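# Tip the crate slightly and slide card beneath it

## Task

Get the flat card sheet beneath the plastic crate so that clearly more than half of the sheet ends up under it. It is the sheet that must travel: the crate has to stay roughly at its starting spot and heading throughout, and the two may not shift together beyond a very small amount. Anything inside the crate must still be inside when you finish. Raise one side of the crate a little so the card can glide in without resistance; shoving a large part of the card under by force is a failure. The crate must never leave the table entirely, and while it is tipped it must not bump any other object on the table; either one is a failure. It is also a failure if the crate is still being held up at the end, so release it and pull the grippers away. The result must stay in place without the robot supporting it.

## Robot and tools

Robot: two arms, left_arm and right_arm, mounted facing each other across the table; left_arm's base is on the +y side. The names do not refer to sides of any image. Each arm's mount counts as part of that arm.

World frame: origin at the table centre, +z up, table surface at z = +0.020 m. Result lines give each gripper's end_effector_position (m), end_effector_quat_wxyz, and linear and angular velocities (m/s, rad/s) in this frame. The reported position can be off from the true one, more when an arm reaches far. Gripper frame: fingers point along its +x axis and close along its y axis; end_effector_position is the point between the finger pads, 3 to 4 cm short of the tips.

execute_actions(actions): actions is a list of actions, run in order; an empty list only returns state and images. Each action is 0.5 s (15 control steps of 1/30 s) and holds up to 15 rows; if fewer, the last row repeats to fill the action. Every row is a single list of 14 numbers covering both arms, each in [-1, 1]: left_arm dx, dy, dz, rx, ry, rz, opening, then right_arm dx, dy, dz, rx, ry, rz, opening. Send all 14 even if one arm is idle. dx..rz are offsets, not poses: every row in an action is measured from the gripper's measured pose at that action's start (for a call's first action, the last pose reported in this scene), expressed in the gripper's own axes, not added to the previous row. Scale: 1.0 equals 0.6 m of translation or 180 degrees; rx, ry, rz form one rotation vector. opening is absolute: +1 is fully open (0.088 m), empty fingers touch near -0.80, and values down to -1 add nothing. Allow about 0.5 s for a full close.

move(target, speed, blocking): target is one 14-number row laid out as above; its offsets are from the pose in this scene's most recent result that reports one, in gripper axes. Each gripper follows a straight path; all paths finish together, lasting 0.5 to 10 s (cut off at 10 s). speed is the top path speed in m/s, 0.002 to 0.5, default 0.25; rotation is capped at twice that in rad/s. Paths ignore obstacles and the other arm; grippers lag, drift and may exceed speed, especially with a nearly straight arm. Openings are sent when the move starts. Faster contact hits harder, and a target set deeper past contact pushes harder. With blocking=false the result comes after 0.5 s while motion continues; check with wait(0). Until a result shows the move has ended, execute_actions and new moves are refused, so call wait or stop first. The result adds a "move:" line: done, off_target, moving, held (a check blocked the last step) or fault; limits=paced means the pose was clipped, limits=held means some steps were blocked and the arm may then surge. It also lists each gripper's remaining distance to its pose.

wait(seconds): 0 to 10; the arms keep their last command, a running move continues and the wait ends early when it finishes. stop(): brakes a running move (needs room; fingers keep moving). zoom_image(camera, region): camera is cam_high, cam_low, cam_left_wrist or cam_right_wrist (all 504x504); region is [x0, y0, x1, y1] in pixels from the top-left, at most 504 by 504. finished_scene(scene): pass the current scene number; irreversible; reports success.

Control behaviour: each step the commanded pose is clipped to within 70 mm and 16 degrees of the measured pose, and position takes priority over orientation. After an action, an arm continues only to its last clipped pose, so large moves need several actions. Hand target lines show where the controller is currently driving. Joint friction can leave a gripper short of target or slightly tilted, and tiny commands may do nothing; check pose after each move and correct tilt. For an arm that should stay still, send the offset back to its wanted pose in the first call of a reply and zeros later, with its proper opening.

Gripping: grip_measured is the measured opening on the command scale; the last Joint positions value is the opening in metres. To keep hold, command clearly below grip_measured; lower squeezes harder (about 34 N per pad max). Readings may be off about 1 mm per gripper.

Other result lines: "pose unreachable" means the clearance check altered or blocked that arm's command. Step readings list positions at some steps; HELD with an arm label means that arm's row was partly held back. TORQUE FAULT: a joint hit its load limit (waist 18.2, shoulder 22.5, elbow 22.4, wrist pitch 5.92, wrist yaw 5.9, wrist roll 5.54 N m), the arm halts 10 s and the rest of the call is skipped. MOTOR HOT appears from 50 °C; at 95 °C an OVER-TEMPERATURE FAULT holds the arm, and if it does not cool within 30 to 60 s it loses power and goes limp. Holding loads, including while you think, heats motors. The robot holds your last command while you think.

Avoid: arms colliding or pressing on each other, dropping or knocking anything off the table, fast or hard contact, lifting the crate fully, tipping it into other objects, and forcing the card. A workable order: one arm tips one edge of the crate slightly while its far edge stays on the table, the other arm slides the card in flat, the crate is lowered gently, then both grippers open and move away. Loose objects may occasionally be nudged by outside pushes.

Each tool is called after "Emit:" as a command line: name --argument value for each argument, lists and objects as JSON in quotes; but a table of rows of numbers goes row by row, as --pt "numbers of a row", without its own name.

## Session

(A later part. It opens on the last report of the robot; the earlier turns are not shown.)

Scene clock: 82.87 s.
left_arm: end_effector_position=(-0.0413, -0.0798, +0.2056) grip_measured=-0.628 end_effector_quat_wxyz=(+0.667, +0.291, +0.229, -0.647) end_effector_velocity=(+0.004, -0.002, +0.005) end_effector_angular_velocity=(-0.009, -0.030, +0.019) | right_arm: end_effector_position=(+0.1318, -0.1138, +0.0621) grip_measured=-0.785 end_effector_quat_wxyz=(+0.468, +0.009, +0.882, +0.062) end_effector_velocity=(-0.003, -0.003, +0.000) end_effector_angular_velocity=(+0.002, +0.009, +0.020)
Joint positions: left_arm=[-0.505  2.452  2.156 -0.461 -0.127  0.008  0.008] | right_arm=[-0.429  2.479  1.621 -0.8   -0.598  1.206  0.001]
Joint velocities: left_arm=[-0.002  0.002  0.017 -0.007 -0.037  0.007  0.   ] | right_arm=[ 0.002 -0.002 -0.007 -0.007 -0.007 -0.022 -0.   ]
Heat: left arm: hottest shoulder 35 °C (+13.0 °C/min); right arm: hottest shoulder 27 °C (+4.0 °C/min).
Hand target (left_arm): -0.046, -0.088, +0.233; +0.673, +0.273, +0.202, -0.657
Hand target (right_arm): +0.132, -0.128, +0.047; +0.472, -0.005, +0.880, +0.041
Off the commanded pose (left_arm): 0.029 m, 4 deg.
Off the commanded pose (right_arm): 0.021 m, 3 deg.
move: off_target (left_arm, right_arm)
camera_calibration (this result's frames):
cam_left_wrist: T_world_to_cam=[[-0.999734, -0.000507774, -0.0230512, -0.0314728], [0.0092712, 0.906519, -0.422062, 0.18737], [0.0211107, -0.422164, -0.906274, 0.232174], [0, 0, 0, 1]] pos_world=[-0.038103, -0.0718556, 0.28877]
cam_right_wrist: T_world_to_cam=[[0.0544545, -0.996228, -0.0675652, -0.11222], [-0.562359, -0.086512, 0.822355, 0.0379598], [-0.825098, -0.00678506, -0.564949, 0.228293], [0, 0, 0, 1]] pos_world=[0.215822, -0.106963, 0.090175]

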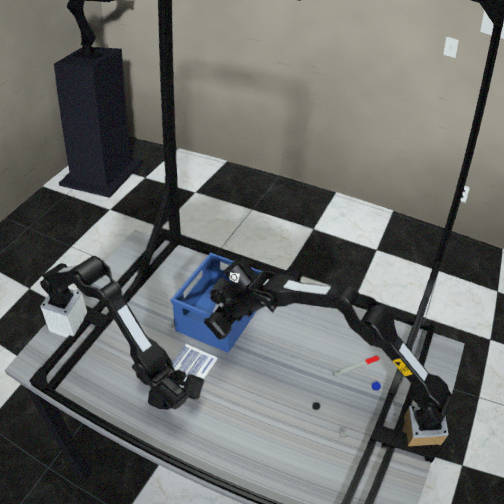

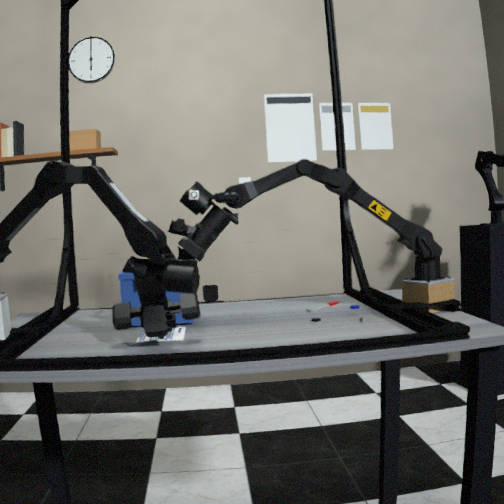

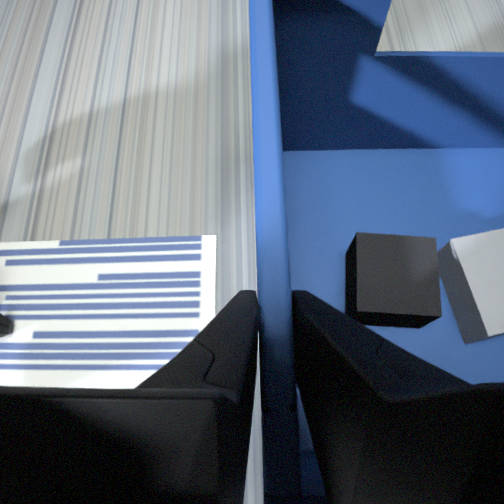

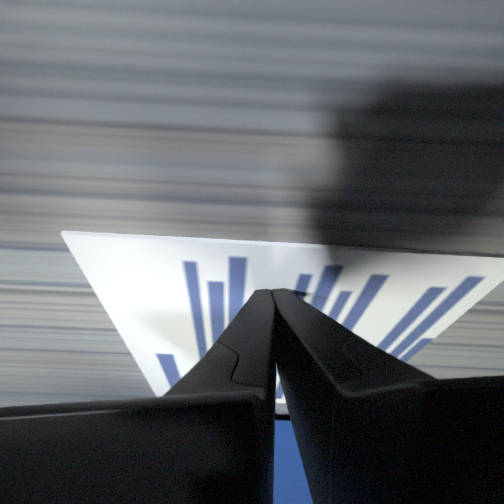

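Emit:
execute_actions --actions '[[[-0.04,-0.008,0.05,0,-0.03,0,-1,0.017,-0.02,0.011,0,0,-0.015,-1],[-0.042,-0.008,0.052,0,-0.03,0,-1,0.017,-0.02,0.011,0,0,-0.015,-1],[-0.045,-0.008,0.056,0,-0.033,0,-1,0.017,-0.02,0.011,0,0,-0.015,-1]]]'

Emit:
zoom_image --camera "cam_low" --region '[90, 240, 230, 360]'

Scene clock: 86.97 s.
left_arm: end_effector_position=(-0.0427, -0.0800, +0.2051) grip_measured=-0.627 end_effector_quat_wxyz=(+0.669, +0.286, +0.223, -0.649) end_effector_velocity=(-0.000, +0.002, +0.002) end_effector_angular_velocity=(-0.003, +0.001, +0.008) | right_arm: end_effector_position=(+0.1316, -0.1156, +0.0634) grip_measured=-0.785 end_effector_quat_wxyz=(+0.467, +0.001, +0.882, +0.068) end_effector_velocity=(+0.002, -0.000, +0.002) end_effector_angular_velocity=(+0.004, +0.007, -0.002)
Joint positions: left_arm=[-0.507  2.442  2.126 -0.425 -0.129  0.008  0.008] | right_arm=[-0.429  2.478  1.624 -0.817 -0.597  1.18   0.001]
Joint velocities: left_arm=[-0.002 -0.012 -0.017  0.007 -0.007 -0.007  0.   ] | right_arm=[-0.007 -0.002  0.002 -0.007 -0.007 -0.007 -0.   ]
Heat: left arm: hottest shoulder 37 °C (+15.0 °C/min); right arm: hottest shoulder 27 °C (+4.0 °C/min).
Hand target (left_arm): -0.050, -0.082, +0.248; +0.678, +0.257, +0.194, -0.661
Hand target (right_arm): +0.132, -0.125, +0.049; +0.469, -0.012, +0.882, +0.051
Off the commanded pose (left_arm): 0.044 m, 5 deg.
Off the commanded pose (right_arm): 0.017 m, 2 deg.
Step readings (end_effector_position):
0: left_arm (-0.0419, -0.0802, +0.2059) | right_arm (+0.1318, -0.1143, +0.0621)
1: left_arm (-0.0419, -0.0802, +0.2059) | right_arm (+0.1317, -0.1144, +0.0621)
2: left_arm (-0.0419, -0.0802, +0.2050) | right_arm (+0.1318, -0.1145, +0.0624)
4: left_arm (-0.0419, -0.0808, +0.2047) | right_arm (+0.1318, -0.1151, +0.0628)
8: left_arm (-0.0423, -0.0804, +0.2046) | right_arm (+0.1317, -0.1155, +0.0633)
15: end_effector_position above
camera_calibration (this result's frames):
cam_left_wrist: T_world_to_cam=[[-0.999726, 0.000379201, -0.0233988, -0.0327168], [0.0105514, 0.899771, -0.436235, 0.189739], [0.0208881, -0.436362, -0.899529, 0.229084], [0, 0, 0, 1]] pos_world=[-0.039495, -0.0707454, 0.288073]
cam_right_wrist: T_world_to_cam=[[0.0749207, -0.994706, -0.0703393, -0.116282], [-0.55964, -0.100324, 0.822641, 0.0346435], [-0.825342, -0.0222681, -0.564193, 0.227159], [0, 0, 0, 1]] pos_world=[0.215584, -0.107133, 0.0914831]

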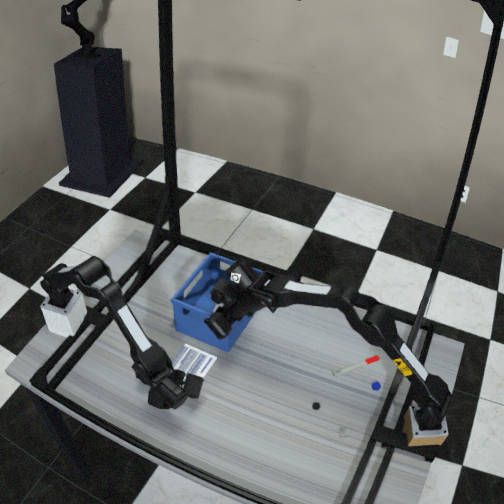

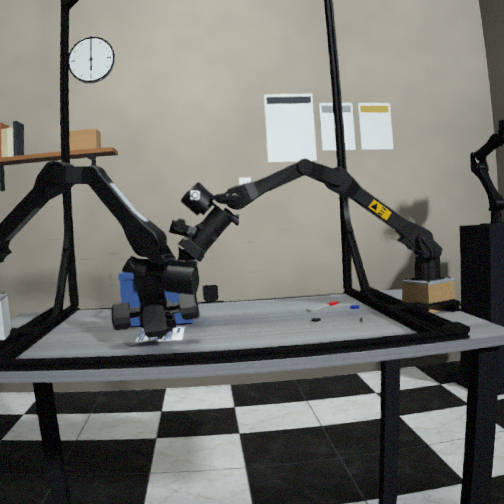

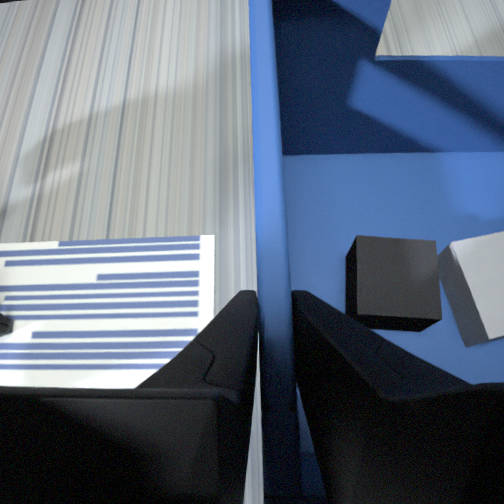

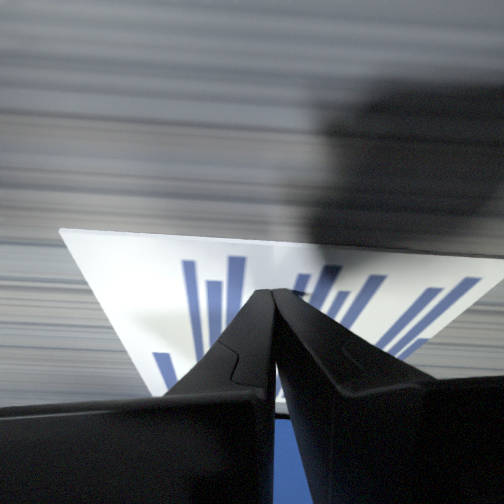

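Region (90, 240, 230, 360) of cam_low's 504x504 image, scaled by 3.600, with more detail than that image has; it fills the top 432 rows of this view, and the rest is white.

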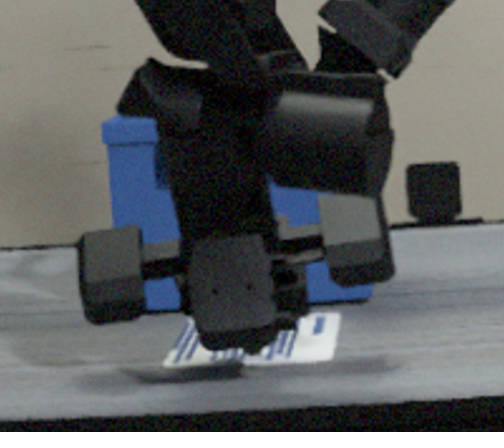

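Emit:
execute_actions --actions '[[[-0.04,-0.008,0.068,0,-0.03,0,-1,0.03,-0.015,0,0,0,0,-1]],[[-0.04,-0.004,0.066,0,-0.03,0,-1,0.046,-0.015,-0.02,0,0,0,-1]],[[-0.04,0,0.06,0,-0.03,0,-1,0.046,-0.015,-0.02,0,0,0,-1]],[[-0.04,0,0.06,0,-0.03,0,-1,0.046,-0.015,-0.02,0,0,0,-1]]]'

Emit:
zoom_image --camera "cam_high" --region '[110, 230, 310, 430]'

Scene clock: 95.47 s.
left_arm: end_effector_position=(-0.0480, -0.0812, +0.2147) grip_measured=-0.637 end_effector_quat_wxyz=(+0.670, +0.283, +0.218, -0.651) end_effector_velocity=(-0.001, -0.001, +0.002) end_effector_angular_velocity=(-0.008, +0.001, +0.008) | right_arm: end_effector_position=(+0.0677, -0.0961, +0.0612) grip_measured=-0.785 end_effector_quat_wxyz=(+0.449, +0.058, +0.880, +0.145) end_effector_velocity=(-0.000, -0.005, -0.001) end_effector_angular_velocity=(-0.029, +0.014, -0.018)
Joint positions: left_arm=[-0.517  2.439  2.151 -0.442 -0.137  0.007  0.008] | right_arm=[-0.291  2.392  1.395 -0.37  -0.661  1.388  0.001]
Joint velocities: left_arm=[-0.002 -0.002 -0.002  0.007 -0.007 -0.007 -0.   ] | right_arm=[-0.002 -0.002 -0.012 -0.007 -0.007  0.022 -0.   ]
Heat: left arm: hottest shoulder 43 °C (+20.2 °C/min); right arm: hottest shoulder 28 °C (+4.0 °C/min).
Hand target (left_arm): -0.052, -0.085, +0.257; +0.679, +0.254, +0.187, -0.663
Hand target (right_arm): +0.063, -0.109, +0.045; +0.455, +0.044, +0.881, +0.124
Off the commanded pose (left_arm): 0.043 m, 5 deg.
Off the commanded pose (right_arm): 0.022 m, 3 deg.
Step readings (end_effector_position; steps 1 to 15: 1st action; 16 to 30: 2nd action; 31 to 45: 3rd action; 46 to 60: 4th action):
0: left_arm (-0.0440, -0.0802, +0.2065) | right_arm (+0.1315, -0.1161, +0.0634)
1: left_arm (-0.0440, -0.0803, +0.2067) | right_arm (+0.1313, -0.1166, +0.0624)
2: left_arm (-0.0441, -0.0803, +0.2072) | right_arm (+0.1308, -0.1164, +0.0620)
4: left_arm (-0.0443, -0.0803, +0.2086) | right_arm (+0.1298, -0.1159, +0.0618)
8: left_arm (-0.0457, -0.0803, +0.2105) | right_arm (+0.1283, -0.1148, +0.0618)
15: left_arm (-0.0462, -0.0804, +0.2118) | right_arm (+0.1276, -0.1143, +0.0619)
16: left_arm (-0.0462, -0.0805, +0.2122) | right_arm (+0.1266, -0.1134, +0.0618)
17: left_arm (-0.0464, -0.0805, +0.2125) | right_arm (+0.1244, -0.1125, +0.0616)
19: left_arm (-0.0467, -0.0804, +0.2129) | right_arm (+0.1181, -0.1112, +0.0616)
23: left_arm (-0.0473, -0.0803, +0.2133) | right_arm (+0.1094, -0.1098, +0.0615)
30: left_arm (-0.0475, -0.0804, +0.2138) | right_arm (+0.1086, -0.1097, +0.0614)
31: left_arm (-0.0475, -0.0804, +0.2138) | right_arm (+0.1076, -0.1086, +0.0615)
32: left_arm (-0.0475, -0.0804, +0.2138) | right_arm (+0.1051, -0.1076, +0.0614)
34: left_arm (-0.0475, -0.0804, +0.2138) | right_arm (+0.0983, -0.1057, +0.0614)
38: left_arm (-0.0476, -0.0806, +0.2139) | right_arm (+0.0894, -0.1038, +0.0614)
45: left_arm (-0.0477, -0.0808, +0.2142) | right_arm (+0.0886, -0.1036, +0.0612)
46: left_arm (-0.0477, -0.0808, +0.2142) | right_arm (+0.0877, -0.1024, +0.0615)
47: left_arm (-0.0478, -0.0808, +0.2142) | right_arm (+0.0851, -0.1009, +0.0614)
49: left_arm (-0.0478, -0.0809, +0.2144) | right_arm (+0.0782, -0.0985, +0.0615)
53: left_arm (-0.0479, -0.0810, +0.2145) | right_arm (+0.0686, -0.0965, +0.0613)
60: end_effector_position above
camera_calibration (this result's frames):
cam_left_wrist: T_world_to_cam=[[-0.999642, 0.00357971, -0.0265057, -0.0368615], [0.0150535, 0.894441, -0.446933, 0.19714], [0.0221079, -0.447172, -0.894175, 0.235325], [0, 0, 0, 1]] pos_world=[-0.0450185, -0.0709674, 0.297553]
cam_right_wrist: T_world_to_cam=[[0.0423071, -0.96486, -0.259335, -0.0756594], [-0.534251, -0.241188, 0.810188, -0.0118642], [-0.844267, 0.104273, -0.525681, 0.184643], [0, 0, 0, 1]] pos_world=[0.152751, -0.0951155, 0.0870546]

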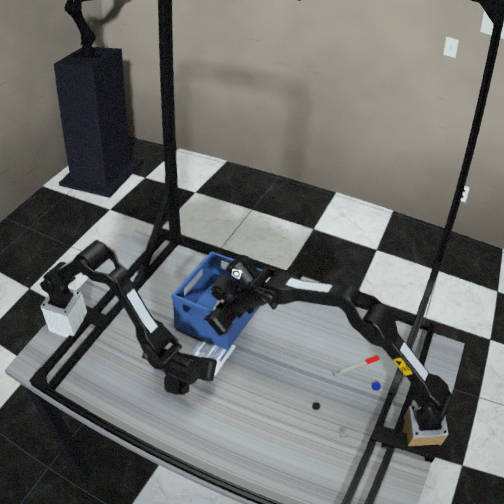

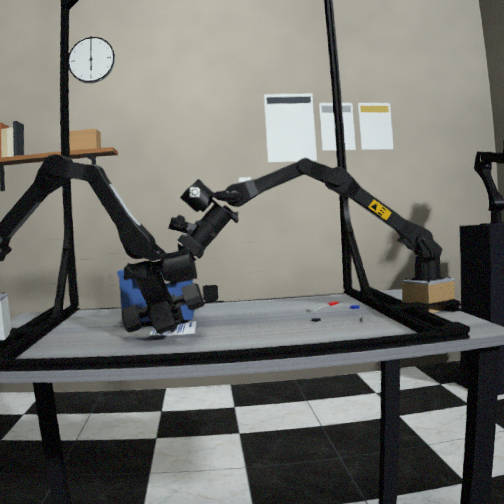

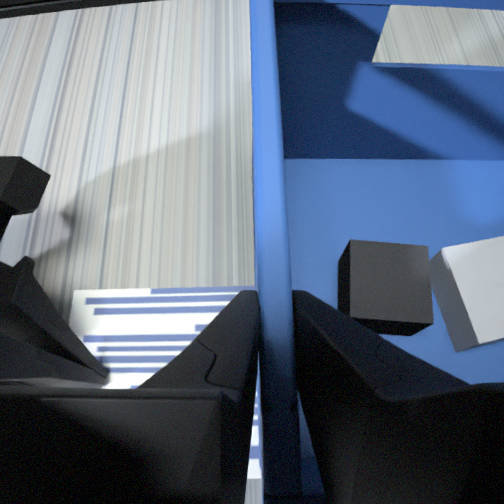

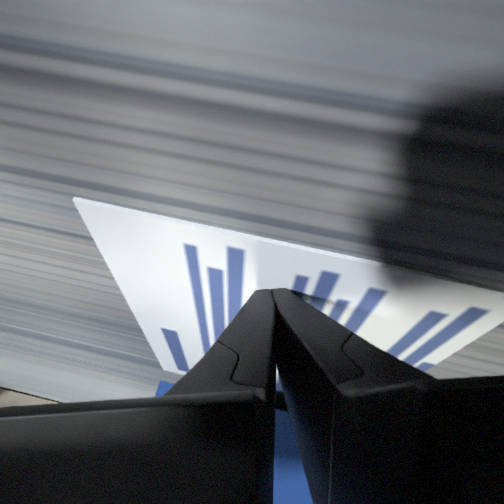

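Region (110, 230, 310, 430) of cam_high's 504x504 image, scaled by 2.520, with more detail than that image has.

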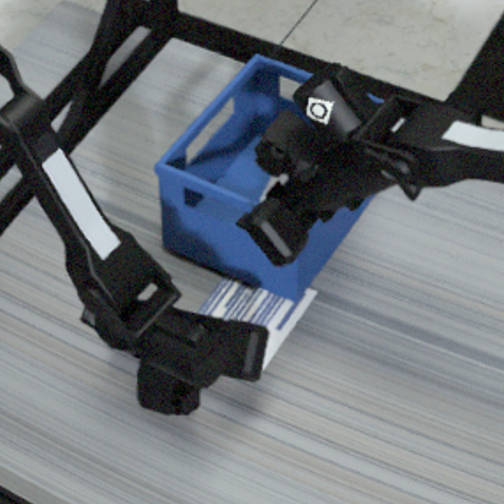

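Emit:
execute_actions --actions '[[[-0.04,0,0.058,0,-0.03,0,-1,0.025,-0.053,-0.025,0.02,0,-0.027,-1]],[[-0.04,0,0.058,0,-0.03,0,-1,0.027,-0.052,-0.023,0.02,0,-0.027,-1]]]'

Scene clock: 99.70 s.
left_arm: end_effector_position=(-0.0494, -0.0829, +0.2158) grip_measured=-0.639 end_effector_quat_wxyz=(+0.669, +0.278, +0.214, -0.655) end_effector_velocity=(-0.004, -0.000, -0.001) end_effector_angular_velocity=(-0.003, -0.010, -0.007) | right_arm: end_effector_position=(+0.0328, -0.1279, +0.0611) grip_measured=-0.785 end_effector_quat_wxyz=(+0.445, +0.036, +0.890, +0.096) end_effector_velocity=(+0.000, -0.003, +0.002) end_effector_angular_velocity=(-0.003, +0.006, +0.004)
Joint positions: left_arm=[-0.518  2.438  2.146 -0.424 -0.132  0.007  0.008] | right_arm=[-0.212  2.337  1.292 -0.371 -0.654  1.49   0.001]
Joint velocities: left_arm=[-0.007  0.002 -0.002  0.007 -0.007  0.007 -0.   ] | right_arm=[-0.002 -0.007 -0.007 -0.007 -0.007 -0.007  0.   ]
Heat: left arm: hottest shoulder 45 °C (+21.1 °C/min); right arm: hottest shoulder 28 °C (+4.0 °C/min).
Hand target (left_arm): -0.053, -0.086, +0.258; +0.679, +0.249, +0.184, -0.666
Hand target (right_arm): +0.030, -0.141, +0.049; +0.450, +0.023, +0.889, +0.075
Off the commanded pose (left_arm): 0.042 m, 5 deg.
Off the commanded pose (right_arm): 0.018 m, 3 deg.
Step readings (end_effector_position; steps 1 to 15: 1st action; 16 to 30: 2nd action):
0: left_arm (-0.0491, -0.0817, +0.2154) | right_arm (+0.0671, -0.0958, +0.0615)
1: left_arm (-0.0491, -0.0817, +0.2154) | right_arm (+0.0669, -0.0964, +0.0619)
2: left_arm (-0.0491, -0.0818, +0.2155) | right_arm (+0.0654, -0.0985, +0.0620)
4: left_arm (-0.0491, -0.0819, +0.2156) | right_arm (+0.0591, -0.1049, +0.0617)
8: left_arm (-0.0492, -0.0820, +0.2157) | right_arm (+0.0513, -0.1104, +0.0616)
15: left_arm (-0.0493, -0.0822, +0.2160) | right_arm (+0.0504, -0.1119, +0.0616)
16: left_arm (-0.0493, -0.0822, +0.2159) | right_arm (+0.0497, -0.1129, +0.0618)
17: left_arm (-0.0491, -0.0823, +0.2157) | right_arm (+0.0478, -0.1157, +0.0615)
19: left_arm (-0.0493, -0.0825, +0.2156) | right_arm (+0.0412, -0.1220, +0.0613)
23: left_arm (-0.0494, -0.0827, +0.2157) | right_arm (+0.0334, -0.1271, +0.0610)
30: end_effector_position above
camera_calibration (this result's frames):
cam_left_wrist: T_world_to_cam=[[-0.999722, 0.00799514, -0.0221848, -0.0388071], [0.0172806, 0.888521, -0.45851, 0.201273], [0.0160458, -0.458765, -0.888413, 0.23309], [0, 0, 0, 1]] pos_world=[-0.0460146, -0.0715916, 0.298505]
cam_right_wrist: T_world_to_cam=[[0.0368357, -0.987508, -0.153203, -0.11402], [-0.521204, -0.149789, 0.840184, -0.0286455], [-0.852637, 0.0489013, -0.520211, 0.151276], [0, 0, 0, 1]] pos_world=[0.118253, -0.124284, 0.0852946]

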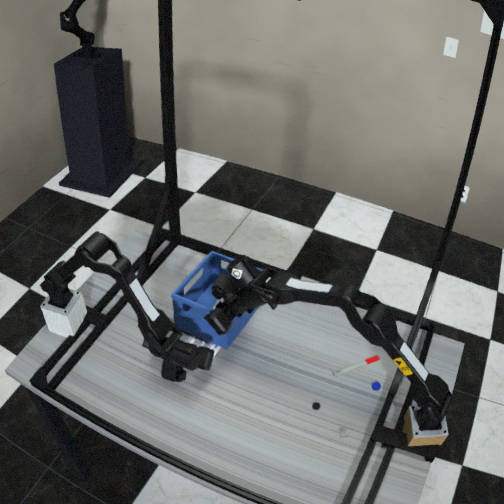

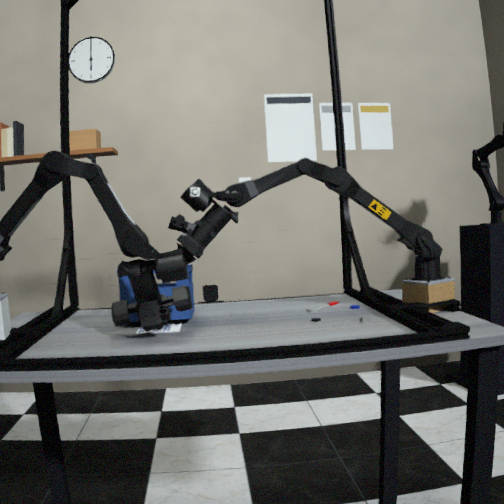

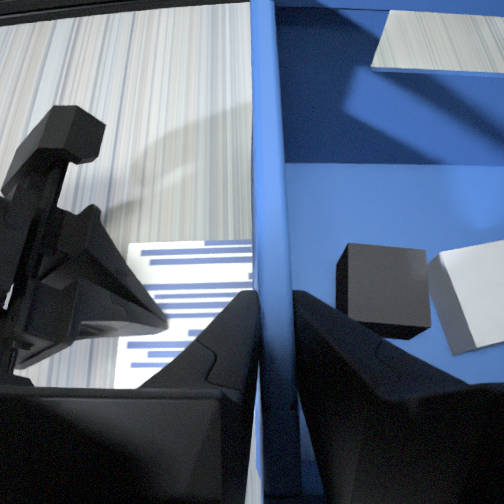

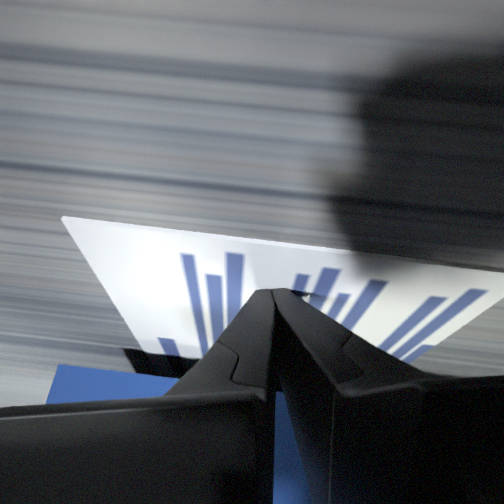

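Emit:
execute_actions --actions '[[[-0.04,0,0.057,0,-0.027,0,-1,0.034,-0.032,-0.019,0.012,0,-0.016,-1]],[[-0.04,0,0.057,0,-0.027,0,-1,0.034,-0.032,-0.019,0.012,0,-0.016,-1]]]'

Scene clock: 103.40 s.
left_arm: end_effector_position=(-0.0501, -0.0832, +0.2165) grip_measured=-0.641 end_effector_quat_wxyz=(+0.669, +0.277, +0.214, -0.656) end_effector_velocity=(+0.002, +0.001, -0.003) end_effector_angular_velocity=(+0.010, -0.010, +0.019) | right_arm: end_effector_position=(-0.0047, -0.1380, +0.0602) grip_measured=-0.785 end_effector_quat_wxyz=(+0.434, +0.031, +0.897, +0.077) end_effector_velocity=(+0.000, -0.002, +0.001) end_effector_angular_velocity=(-0.030, +0.011, -0.029)
Joint positions: left_arm=[-0.518  2.438  2.146 -0.421 -0.13   0.007  0.008] | right_arm=[-0.123  2.323  1.247 -0.303 -0.663  1.614  0.001]
Joint velocities: left_arm=[-0.002  0.002 -0.002 -0.007 -0.022 -0.007 -0.   ] | right_arm=[-0.002 -0.002 -0.002 -0.007 -0.007  0.037 -0.   ]
Heat: left arm: hottest shoulder 48 °C (+24.2 °C/min); right arm: hottest shoulder 29 °C (+5.1 °C/min).
Hand target (left_arm): -0.054, -0.086, +0.258; +0.678, +0.249, +0.185, -0.667
Hand target (right_arm): -0.007, -0.150, +0.048; +0.441, +0.019, +0.895, +0.059
Off the commanded pose (left_arm): 0.042 m, 5 deg.
Off the commanded pose (right_arm): 0.018 m, 3 deg.
Step readings (end_effector_position; steps 1 to 15: 1st action; 16 to 30: 2nd action):
0: left_arm (-0.0499, -0.0833, +0.2164) | right_arm (+0.0325, -0.1283, +0.0611)
1: left_arm (-0.0499, -0.0833, +0.2164) | right_arm (+0.0319, -0.1285, +0.0609)
2: left_arm (-0.0499, -0.0833, +0.2164) | right_arm (+0.0297, -0.1292, +0.0608)
4: left_arm (-0.0499, -0.0833, +0.2164) | right_arm (+0.0230, -0.1310, +0.0606)
8: left_arm (-0.0499, -0.0833, +0.2164) | right_arm (+0.0149, -0.1328, +0.0606)
15: left_arm (-0.0500, -0.0832, +0.2163) | right_arm (+0.0143, -0.1329, +0.0604)
16: left_arm (-0.0500, -0.0832, +0.2163) | right_arm (+0.0139, -0.1330, +0.0604)
17: left_arm (-0.0500, -0.0832, +0.2163) | right_arm (+0.0118, -0.1333, +0.0606)
19: left_arm (-0.0500, -0.0832, +0.2163) | right_arm (+0.0047, -0.1354, +0.0605)
23: left_arm (-0.0500, -0.0832, +0.2163) | right_arm (-0.0043, -0.1379, +0.0604)
30: end_effector_position above
camera_calibration (this result's frames):
cam_left_wrist: T_world_to_cam=[[-0.999742, 0.0100355, -0.0203556, -0.0396385], [0.0182988, 0.886988, -0.461431, 0.2025], [0.0134245, -0.461684, -0.886943, 0.232948], [0, 0, 0, 1]] pos_world=[-0.046461, -0.0716693, 0.299244]
cam_right_wrist: T_world_to_cam=[[0.0280687, -0.99291, -0.115509, -0.125831], [-0.499598, -0.114021, 0.858721, -0.0450347], [-0.865803, 0.0336047, -0.499256, 0.115893], [0, 0, 0, 1]] pos_world=[0.0813731, -0.133969, 0.0819978]

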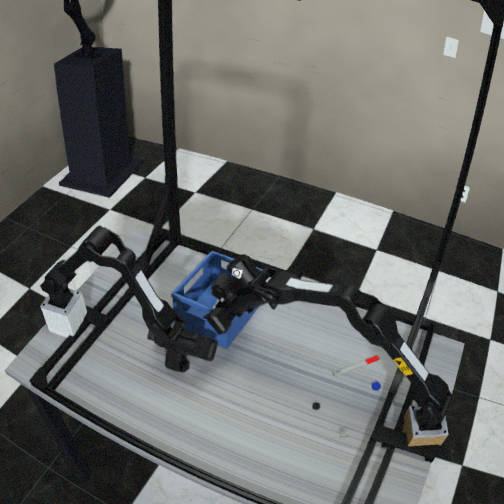

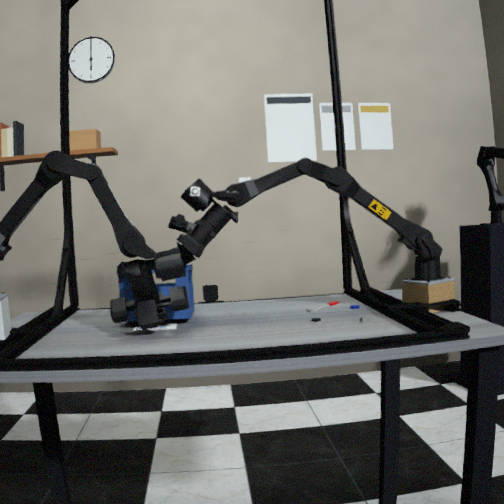

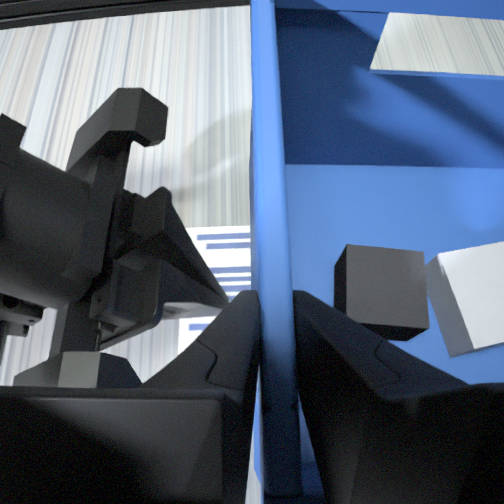

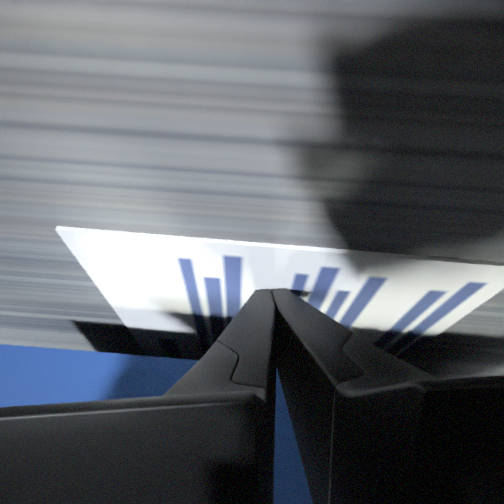

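Good. Lift the right arm slightly, retreat, and ease the crate down.

Emit:
execute_actions --actions '[[[-0.04,0,0.057,0,-0.027,0,-1,-0.03,0,-0.012,0,0,0,-1]],[[-0.03,0,0.043,0,-0.02,0,-1,-0.06,-0.04,0.06,0,0,0,-1]],[[-0.02,0.003,0.028,0,-0.014,0,-1,-0.06,-0.04,0.06,0,0,0,-1]],[[-0.01,0.005,0.014,-0.005,-0.007,-0.004,-1,-0.06,-0.06,0.03,0,0,0,-1]],[[0,0.008,0,-0.008,0,-0.007,-1,-0.04,-0.06,0,0,0,0,-1]]]'

Scene clock: 110.00 s.
left_arm: end_effector_position=(-0.0426, -0.0815, +0.2044) grip_measured=-0.644 end_effector_quat_wxyz=(+0.660, +0.264, +0.243, -0.660) end_effector_velocity=(-0.000, +0.002, -0.001) end_effector_angular_velocity=(+0.007, -0.011, -0.002) | right_arm: end_effector_position=(+0.1520, -0.2593, +0.0941) grip_measured=-0.785 end_effector_quat_wxyz=(+0.434, +0.031, +0.898, +0.062) end_effector_velocity=(+0.001, -0.007, +0.002) end_effector_angular_velocity=(+0.000, -0.000, +0.018)
Joint positions: left_arm=[-0.494  2.443  2.124 -0.416 -0.072 -0.029  0.007] | right_arm=[-0.656  2.081  0.98  -0.715 -0.645  0.957  0.001]
Joint velocities: left_arm=[-0.002 -0.002 -0.002 -0.007 -0.007  0.007 -0.   ] | right_arm=[-0.012 -0.012 -0.012 -0.022  0.007 -0.037 -0.   ]
Heat: left arm: hottest shoulder 50 °C (+24.0 °C/min); right arm: hottest shoulder 29 °C (+5.0 °C/min). Fold the left arm in close to its base before you think long.
Hand target (left_arm): -0.043, -0.083, +0.213; +0.662, +0.260, +0.235, -0.663
Hand target (right_arm): +0.152, -0.262, +0.096; +0.435, +0.031, +0.898, +0.063
Off the commanded pose (left_arm): 0.008 m, 1 deg.
Off the commanded pose (right_arm): 0.003 m, 0 deg.
MOTOR HOT: a motor of the left arm reached 50 °C. Now the hottest motor of the left arm, joint 2 (shoulder), reports 50 °C. The temperature limit of the motors' drives, at which the controller stops that arm, is 95 °C. To cool a motor, set the load down, stop pushing, or move to a pose that needs little force.
Step readings (end_effector_position; steps 1 to 15: 1st action; 16 to 30: 2nd action; 31 to 45: 3rd action; 46 to 60: 4th action; 61 to 75: 5th action):
0: left_arm (-0.0504, -0.0832, +0.2167) | right_arm (-0.0053, -0.1381, +0.0604)
1: left_arm (-0.0504, -0.0832, +0.2167) | right_arm (-0.0053, -0.1374, +0.0627)
2: left_arm (-0.0504, -0.0832, +0.2167) | right_arm (-0.0044, -0.1391, +0.0644)
4: left_arm (-0.0504, -0.0832, +0.2167) | right_arm (-0.0030, -0.1422, +0.0665)
8: left_arm (-0.0504, -0.0832, +0.2167) | right_arm (-0.0005, -0.1413, +0.0719)
15: left_arm (-0.0504, -0.0832, +0.2169) | right_arm (+0.0001, -0.1412, +0.0746)
16: left_arm (-0.0504, -0.0832, +0.2169) | right_arm (+0.0010, -0.1436, +0.0746)
17: left_arm (-0.0504, -0.0832, +0.2169) | right_arm (+0.0072, -0.1478, +0.0749)
19: left_arm (-0.0504, -0.0832, +0.2169) | right_arm (+0.0261, -0.1555, +0.0742)
23: left_arm (-0.0505, -0.0832, +0.2169) | right_arm (+0.0498, -0.1615, +0.0717)
30: left_arm (-0.0505, -0.0832, +0.2169) | right_arm (+0.0513, -0.1632, +0.0736)
31: left_arm (-0.0505, -0.0832, +0.2169) | right_arm (+0.0526, -0.1656, +0.0738)
32: left_arm (-0.0505, -0.0831, +0.2167) | right_arm (+0.0590, -0.1700, +0.0741)
34: left_arm (-0.0503, -0.0831, +0.2165) | right_arm (+0.0782, -0.1779, +0.0734)
38: left_arm (-0.0499, -0.0831, +0.2161) | right_arm (+0.1008, -0.1844, +0.0727)
45: left_arm (-0.0500, -0.0831, +0.2156) | right_arm (+0.1014, -0.1878, +0.0730)
46: left_arm (-0.0499, -0.0831, +0.2154) | right_arm (+0.1023, -0.1903, +0.0738)
47: left_arm (-0.0495, -0.0830, +0.2148) | right_arm (+0.1067, -0.1972, +0.0754)
49: left_arm (-0.0486, -0.0829, +0.2139) | right_arm (+0.1202, -0.2109, +0.0780)
53: left_arm (-0.0475, -0.0826, +0.2127) | right_arm (+0.1367, -0.2208, +0.0801)
60: left_arm (-0.0475, -0.0825, +0.2124) | right_arm (+0.1373, -0.2234, +0.0824)
61: left_arm (-0.0473, -0.0823, +0.2115) | right_arm (+0.1375, -0.2263, +0.0834)
62: left_arm (-0.0470, -0.0821, +0.2106) | right_arm (+0.1391, -0.2334, +0.0852)
64: left_arm (-0.0451, -0.0819, +0.2084) | right_arm (+0.1443, -0.2477, +0.0889)
68: left_arm (-0.0425, -0.0817, +0.2047) | right_arm (+0.1516, -0.2568, +0.0921)
75: end_effector_position above
camera_calibration (this result's frames):
cam_left_wrist: T_world_to_cam=[[-0.999092, 0.00419957, 0.0423922, -0.0457729], [-0.0148784, 0.898062, -0.439618, 0.190292], [-0.039917, -0.43985, -0.897184, 0.224451], [0, 0, 0, 1]] pos_world=[-0.0339407, -0.0719765, 0.28697]
cam_right_wrist: T_world_to_cam=[[0.0135415, -0.995974, -0.0886085, -0.247877], [-0.499593, -0.0835019, 0.862226, -0.00211209], [-0.866154, 0.0325924, -0.498713, 0.272287], [0, 0, 0, 1]] pos_world=[0.238144, -0.25593, 0.11565]

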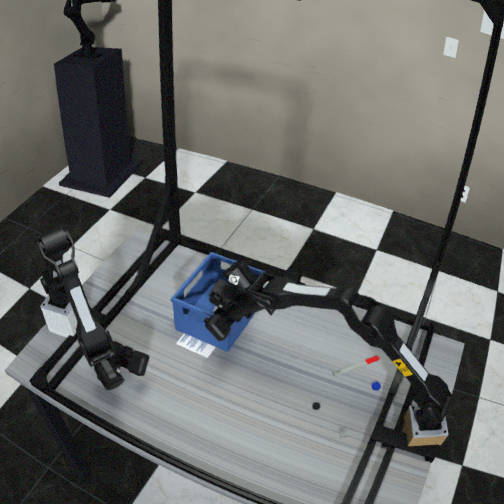

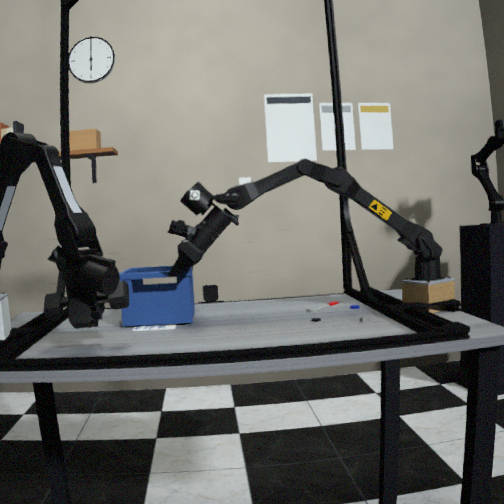

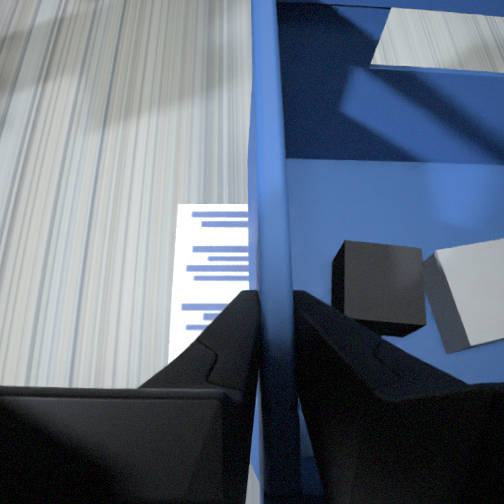

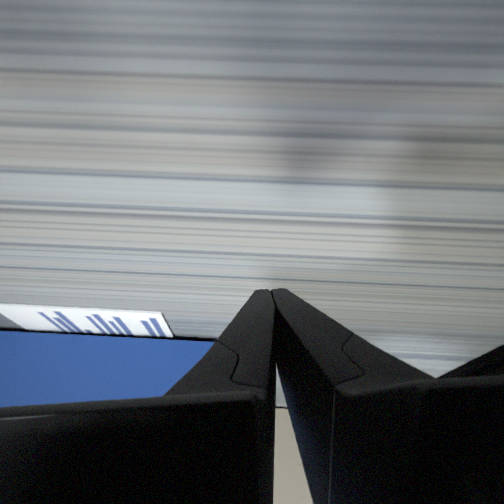

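Emit:
execute_actions --actions '[[[0,0.004,0,-0.004,0,-0.004,-1,0,0,0,0,0,0,-1]],[[0,0,0,0,0,0,0.2,0,0,0,0,0,0,-1]],[[-0.07,0,0.07,0,0,0,0.2,0,0,0,0,0,0,-1]]]'

Emit:
move --target '[-0.4,0,-0.25,0,0,0,0.2,0,0,0,0,0,0,-1]'

Emit:
zoom_image --camera "cam_high" --region '[130, 230, 310, 410]'

Scene clock: 114.87 s.
left_arm: end_effector_position=(-0.0403, -0.0768, +0.2500) grip_measured=+0.200 end_effector_quat_wxyz=(+0.656, +0.268, +0.258, -0.657) end_effector_velocity=(-0.000, +0.006, +0.006) end_effector_angular_velocity=(+0.026, -0.012, -0.002) | right_arm: end_effector_position=(+0.1521, -0.2600, +0.0943) grip_measured=-0.785 end_effector_quat_wxyz=(+0.434, +0.031, +0.898, +0.062) end_effector_velocity=(-0.002, -0.000, +0.001) end_effector_angular_velocity=(+0.001, +0.009, +0.006)
Joint positions: left_arm=[-0.487  2.445  2.326 -0.644 -0.058 -0.039  0.049] | right_arm=[-0.657  2.079  0.979 -0.716 -0.644  0.954  0.001]
Joint velocities: left_arm=[-0.002 -0.002  0.037 -0.066 -0.007  0.007  0.   ] | right_arm=[ 0.002  0.002  0.002 -0.007 -0.007 -0.007  0.   ]
Heat: left arm: hottest shoulder 50 °C (+21.0 °C/min); right arm: hottest shoulder 30 °C (+6.0 °C/min). Fold the left arm in close to its base before you think long.
Hand target (left_arm): -0.041, -0.078, +0.259; +0.658, +0.262, +0.253, -0.660
Hand target (right_arm): +0.152, -0.260, +0.094; +0.434, +0.031, +0.898, +0.062
Off the commanded pose (left_arm): 0.009 m, 1 deg.
Off the commanded pose (right_arm): 0.000 m, 0 deg.
MOTOR HOT: still on. Now the hottest motor of the left arm, joint 2 (shoulder), reports 50 °C; a drive's own limit is 95 °C.
Step readings (end_effector_position; steps 1 to 15: 1st action; 16 to 30: 2nd action; 31 to 45: 3rd action):
0: left_arm (-0.0421, -0.0811, +0.2029) | right_arm (+0.1521, -0.2600, +0.0943)
1: left_arm (-0.0422, -0.0809, +0.2024) | right_arm (+0.1521, -0.2600, +0.0943)
2: left_arm (-0.0417, -0.0809, +0.2018) | right_arm (+0.1521, -0.2600, +0.0943)
4: left_arm (-0.0408, -0.0807, +0.2003) | right_arm (+0.1521, -0.2600, +0.0943)
8: left_arm (-0.0408, -0.0807, +0.1999) | right_arm (+0.1521, -0.2600, +0.0943)
15: left_arm (-0.0407, -0.0807, +0.1999) | right_arm (+0.1521, -0.2600, +0.0943)
16: left_arm (-0.0407, -0.0806, +0.1995) | right_arm (+0.1521, -0.2600, +0.0943)
17: left_arm (-0.0407, -0.0806, +0.1992) | right_arm (+0.1521, -0.2600, +0.0943)
19: left_arm (-0.0406, -0.0805, +0.1990) | right_arm (+0.1521, -0.2600, +0.0943)
23: left_arm (-0.0407, -0.0810, +0.1996) | right_arm (+0.1521, -0.2600, +0.0943)
30: left_arm (-0.0406, -0.0806, +0.1992) | right_arm (+0.1521, -0.2600, +0.0943)
31: left_arm (-0.0405, -0.0794, +0.2027) | right_arm (+0.1521, -0.2600, +0.0943)
32: left_arm (-0.0404, -0.0773, +0.2064) | right_arm (+0.1521, -0.2600, +0.0943)
34: left_arm (-0.0402, -0.0755, +0.2147) | right_arm (+0.1521, -0.2600, +0.0943)
38: left_arm (-0.0404, -0.0783, +0.2397) | right_arm (+0.1521, -0.2600, +0.0943)
45: end_effector_position above
camera_calibration (this result's frames):
cam_left_wrist: T_world_to_cam=[[-0.998354, 0.000173219, 0.0573467, -0.049434], [-0.023599, 0.910159, -0.413586, 0.200172], [-0.0522663, -0.414259, -0.908657, 0.271852], [0, 0, 0, 1]] pos_world=[-0.0304201, -0.0695629, 0.332644]
cam_right_wrist: T_world_to_cam=[[0.0138699, -0.995979, -0.0885121, -0.248571], [-0.499447, -0.0835876, 0.862303, -0.00233567], [-0.866233, 0.0322471, -0.498598, 0.27248], [0, 0, 0, 1]] pos_world=[0.238313, -0.256553, 0.115871]

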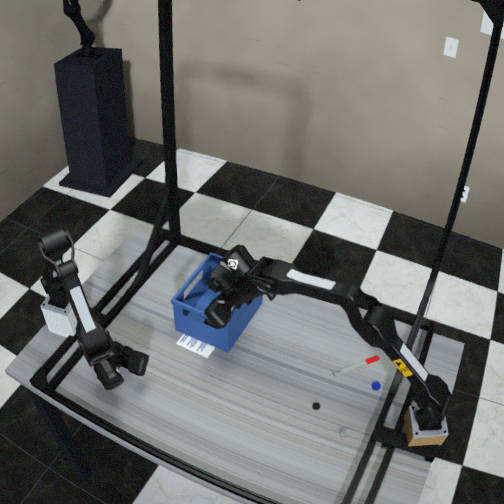

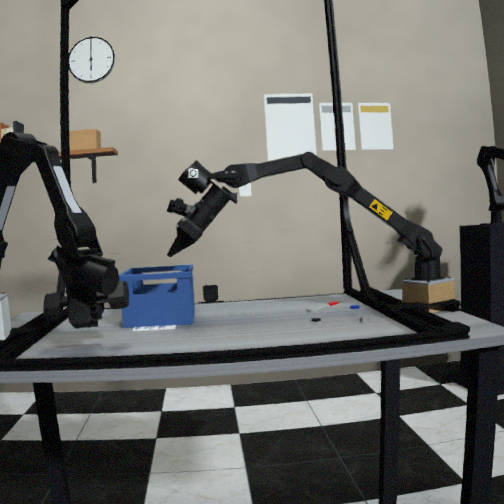

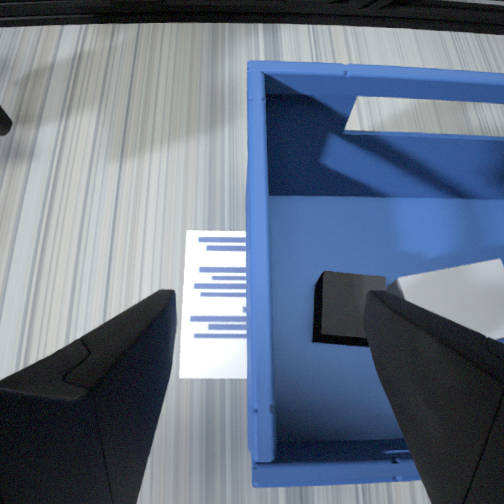

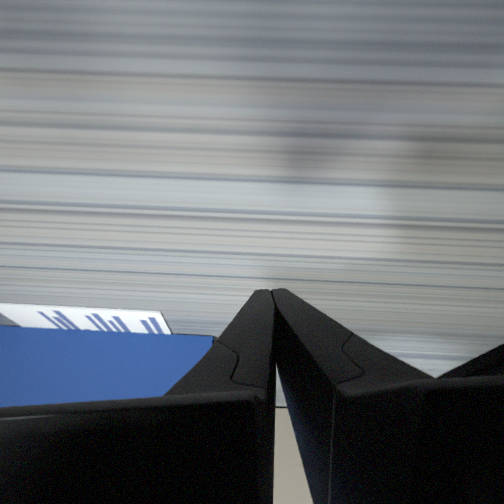

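Scene clock: 116.60 s.
left_arm: end_effector_position=(-0.0384, +0.1961, +0.3106) grip_measured=+0.200 end_effector_quat_wxyz=(+0.655, +0.268, +0.256, -0.659) end_effector_velocity=(+0.000, +0.002, +0.008) end_effector_angular_velocity=(-0.027, +0.004, +0.008) | right_arm: end_effector_position=(+0.1521, -0.2600, +0.0943) grip_measured=-0.785 end_effector_quat_wxyz=(+0.434, +0.031, +0.898, +0.062) end_effector_velocity=(-0.002, -0.004, +0.002) end_effector_angular_velocity=(-0.012, +0.016, +0.001)
Joint positions: left_arm=[-0.562  1.298  1.083 -0.549 -0.11  -0.087  0.049] | right_arm=[-0.657  2.079  0.979 -0.716 -0.644  0.954  0.001]
Joint velocities: left_arm=[-0.002 -0.022 -0.002  0.007 -0.007 -0.007 -0.   ] | right_arm=[-0.002 -0.002 -0.002 -0.022 -0.007 -0.007 -0.   ]
Heat: left arm: hottest shoulder 49 °C (+19.1 °C/min); right arm: hottest shoulder 30 °C (+6.0 °C/min). Fold the left arm in close to its base before you think long.
Hand target (left_arm): -0.038, +0.200, +0.309; +0.655, +0.267, +0.258, -0.658
Hand target (right_arm): +0.152, -0.260, +0.094; +0.434, +0.031, +0.898, +0.062
Off the commanded pose (left_arm): 0.006 m, 0 deg.
Off the commanded pose (right_arm): 0.000 m, 0 deg.
MOTOR HOT: still on. Now the hottest motor of the left arm, joint 2 (shoulder), reports 49 °C; a drive's own limit is 95 °C.
move: done
camera_calibration (this result's frames):
cam_left_wrist: T_world_to_cam=[[-0.998422, 0.00381569, 0.0560346, -0.0513296], [-0.0198551, 0.909287, -0.415695, -0.0220796], [-0.0525378, -0.416152, -0.907776, 0.440167], [0, 0, 0, 1]] pos_world=[-0.0285616, 0.203449, 0.393271]
cam_right_wrist: T_world_to_cam=[[0.0138699, -0.995979, -0.0885121, -0.248571], [-0.499447, -0.0835876, 0.862303, -0.00233567], [-0.866233, 0.0322471, -0.498598, 0.27248], [0, 0, 0, 1]] pos_world=[0.238313, -0.256553, 0.115871]

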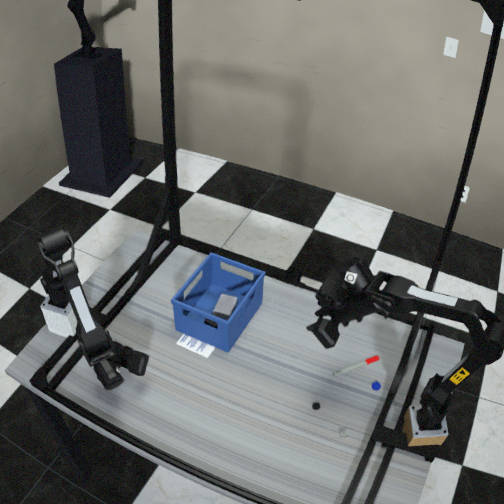

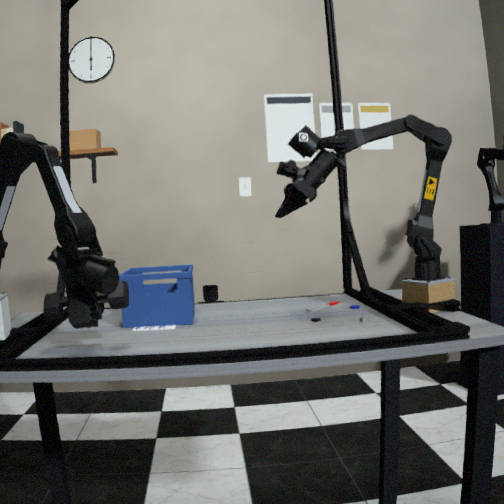

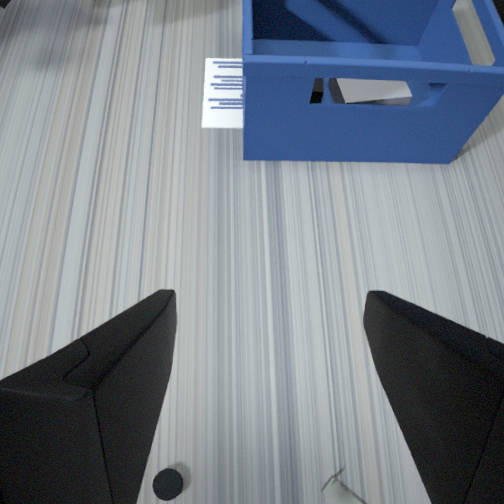

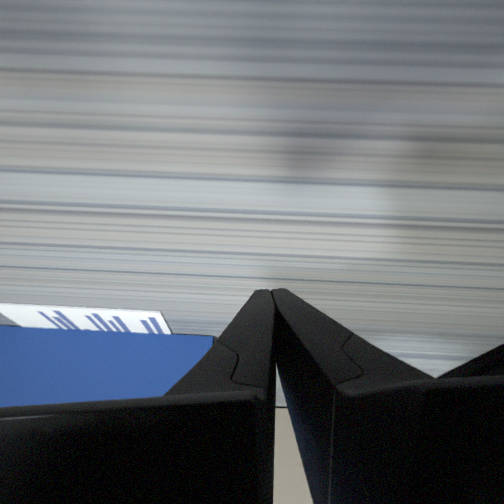

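Region (130, 230, 310, 410) of cam_high's 504x504 image, scaled by 2.800, with more detail than that image has.

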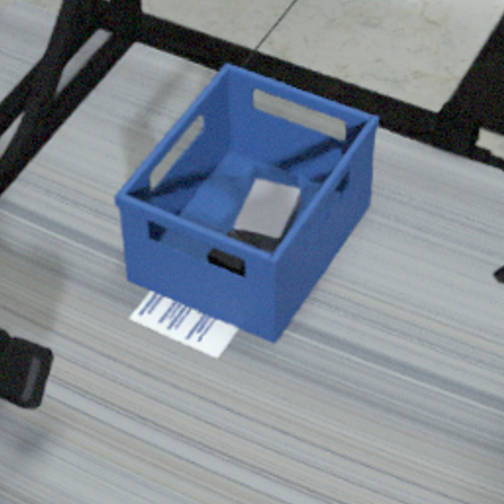

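About 70% under.

Emit:
finished_scene --scene 1

The scene is finished: the task was done.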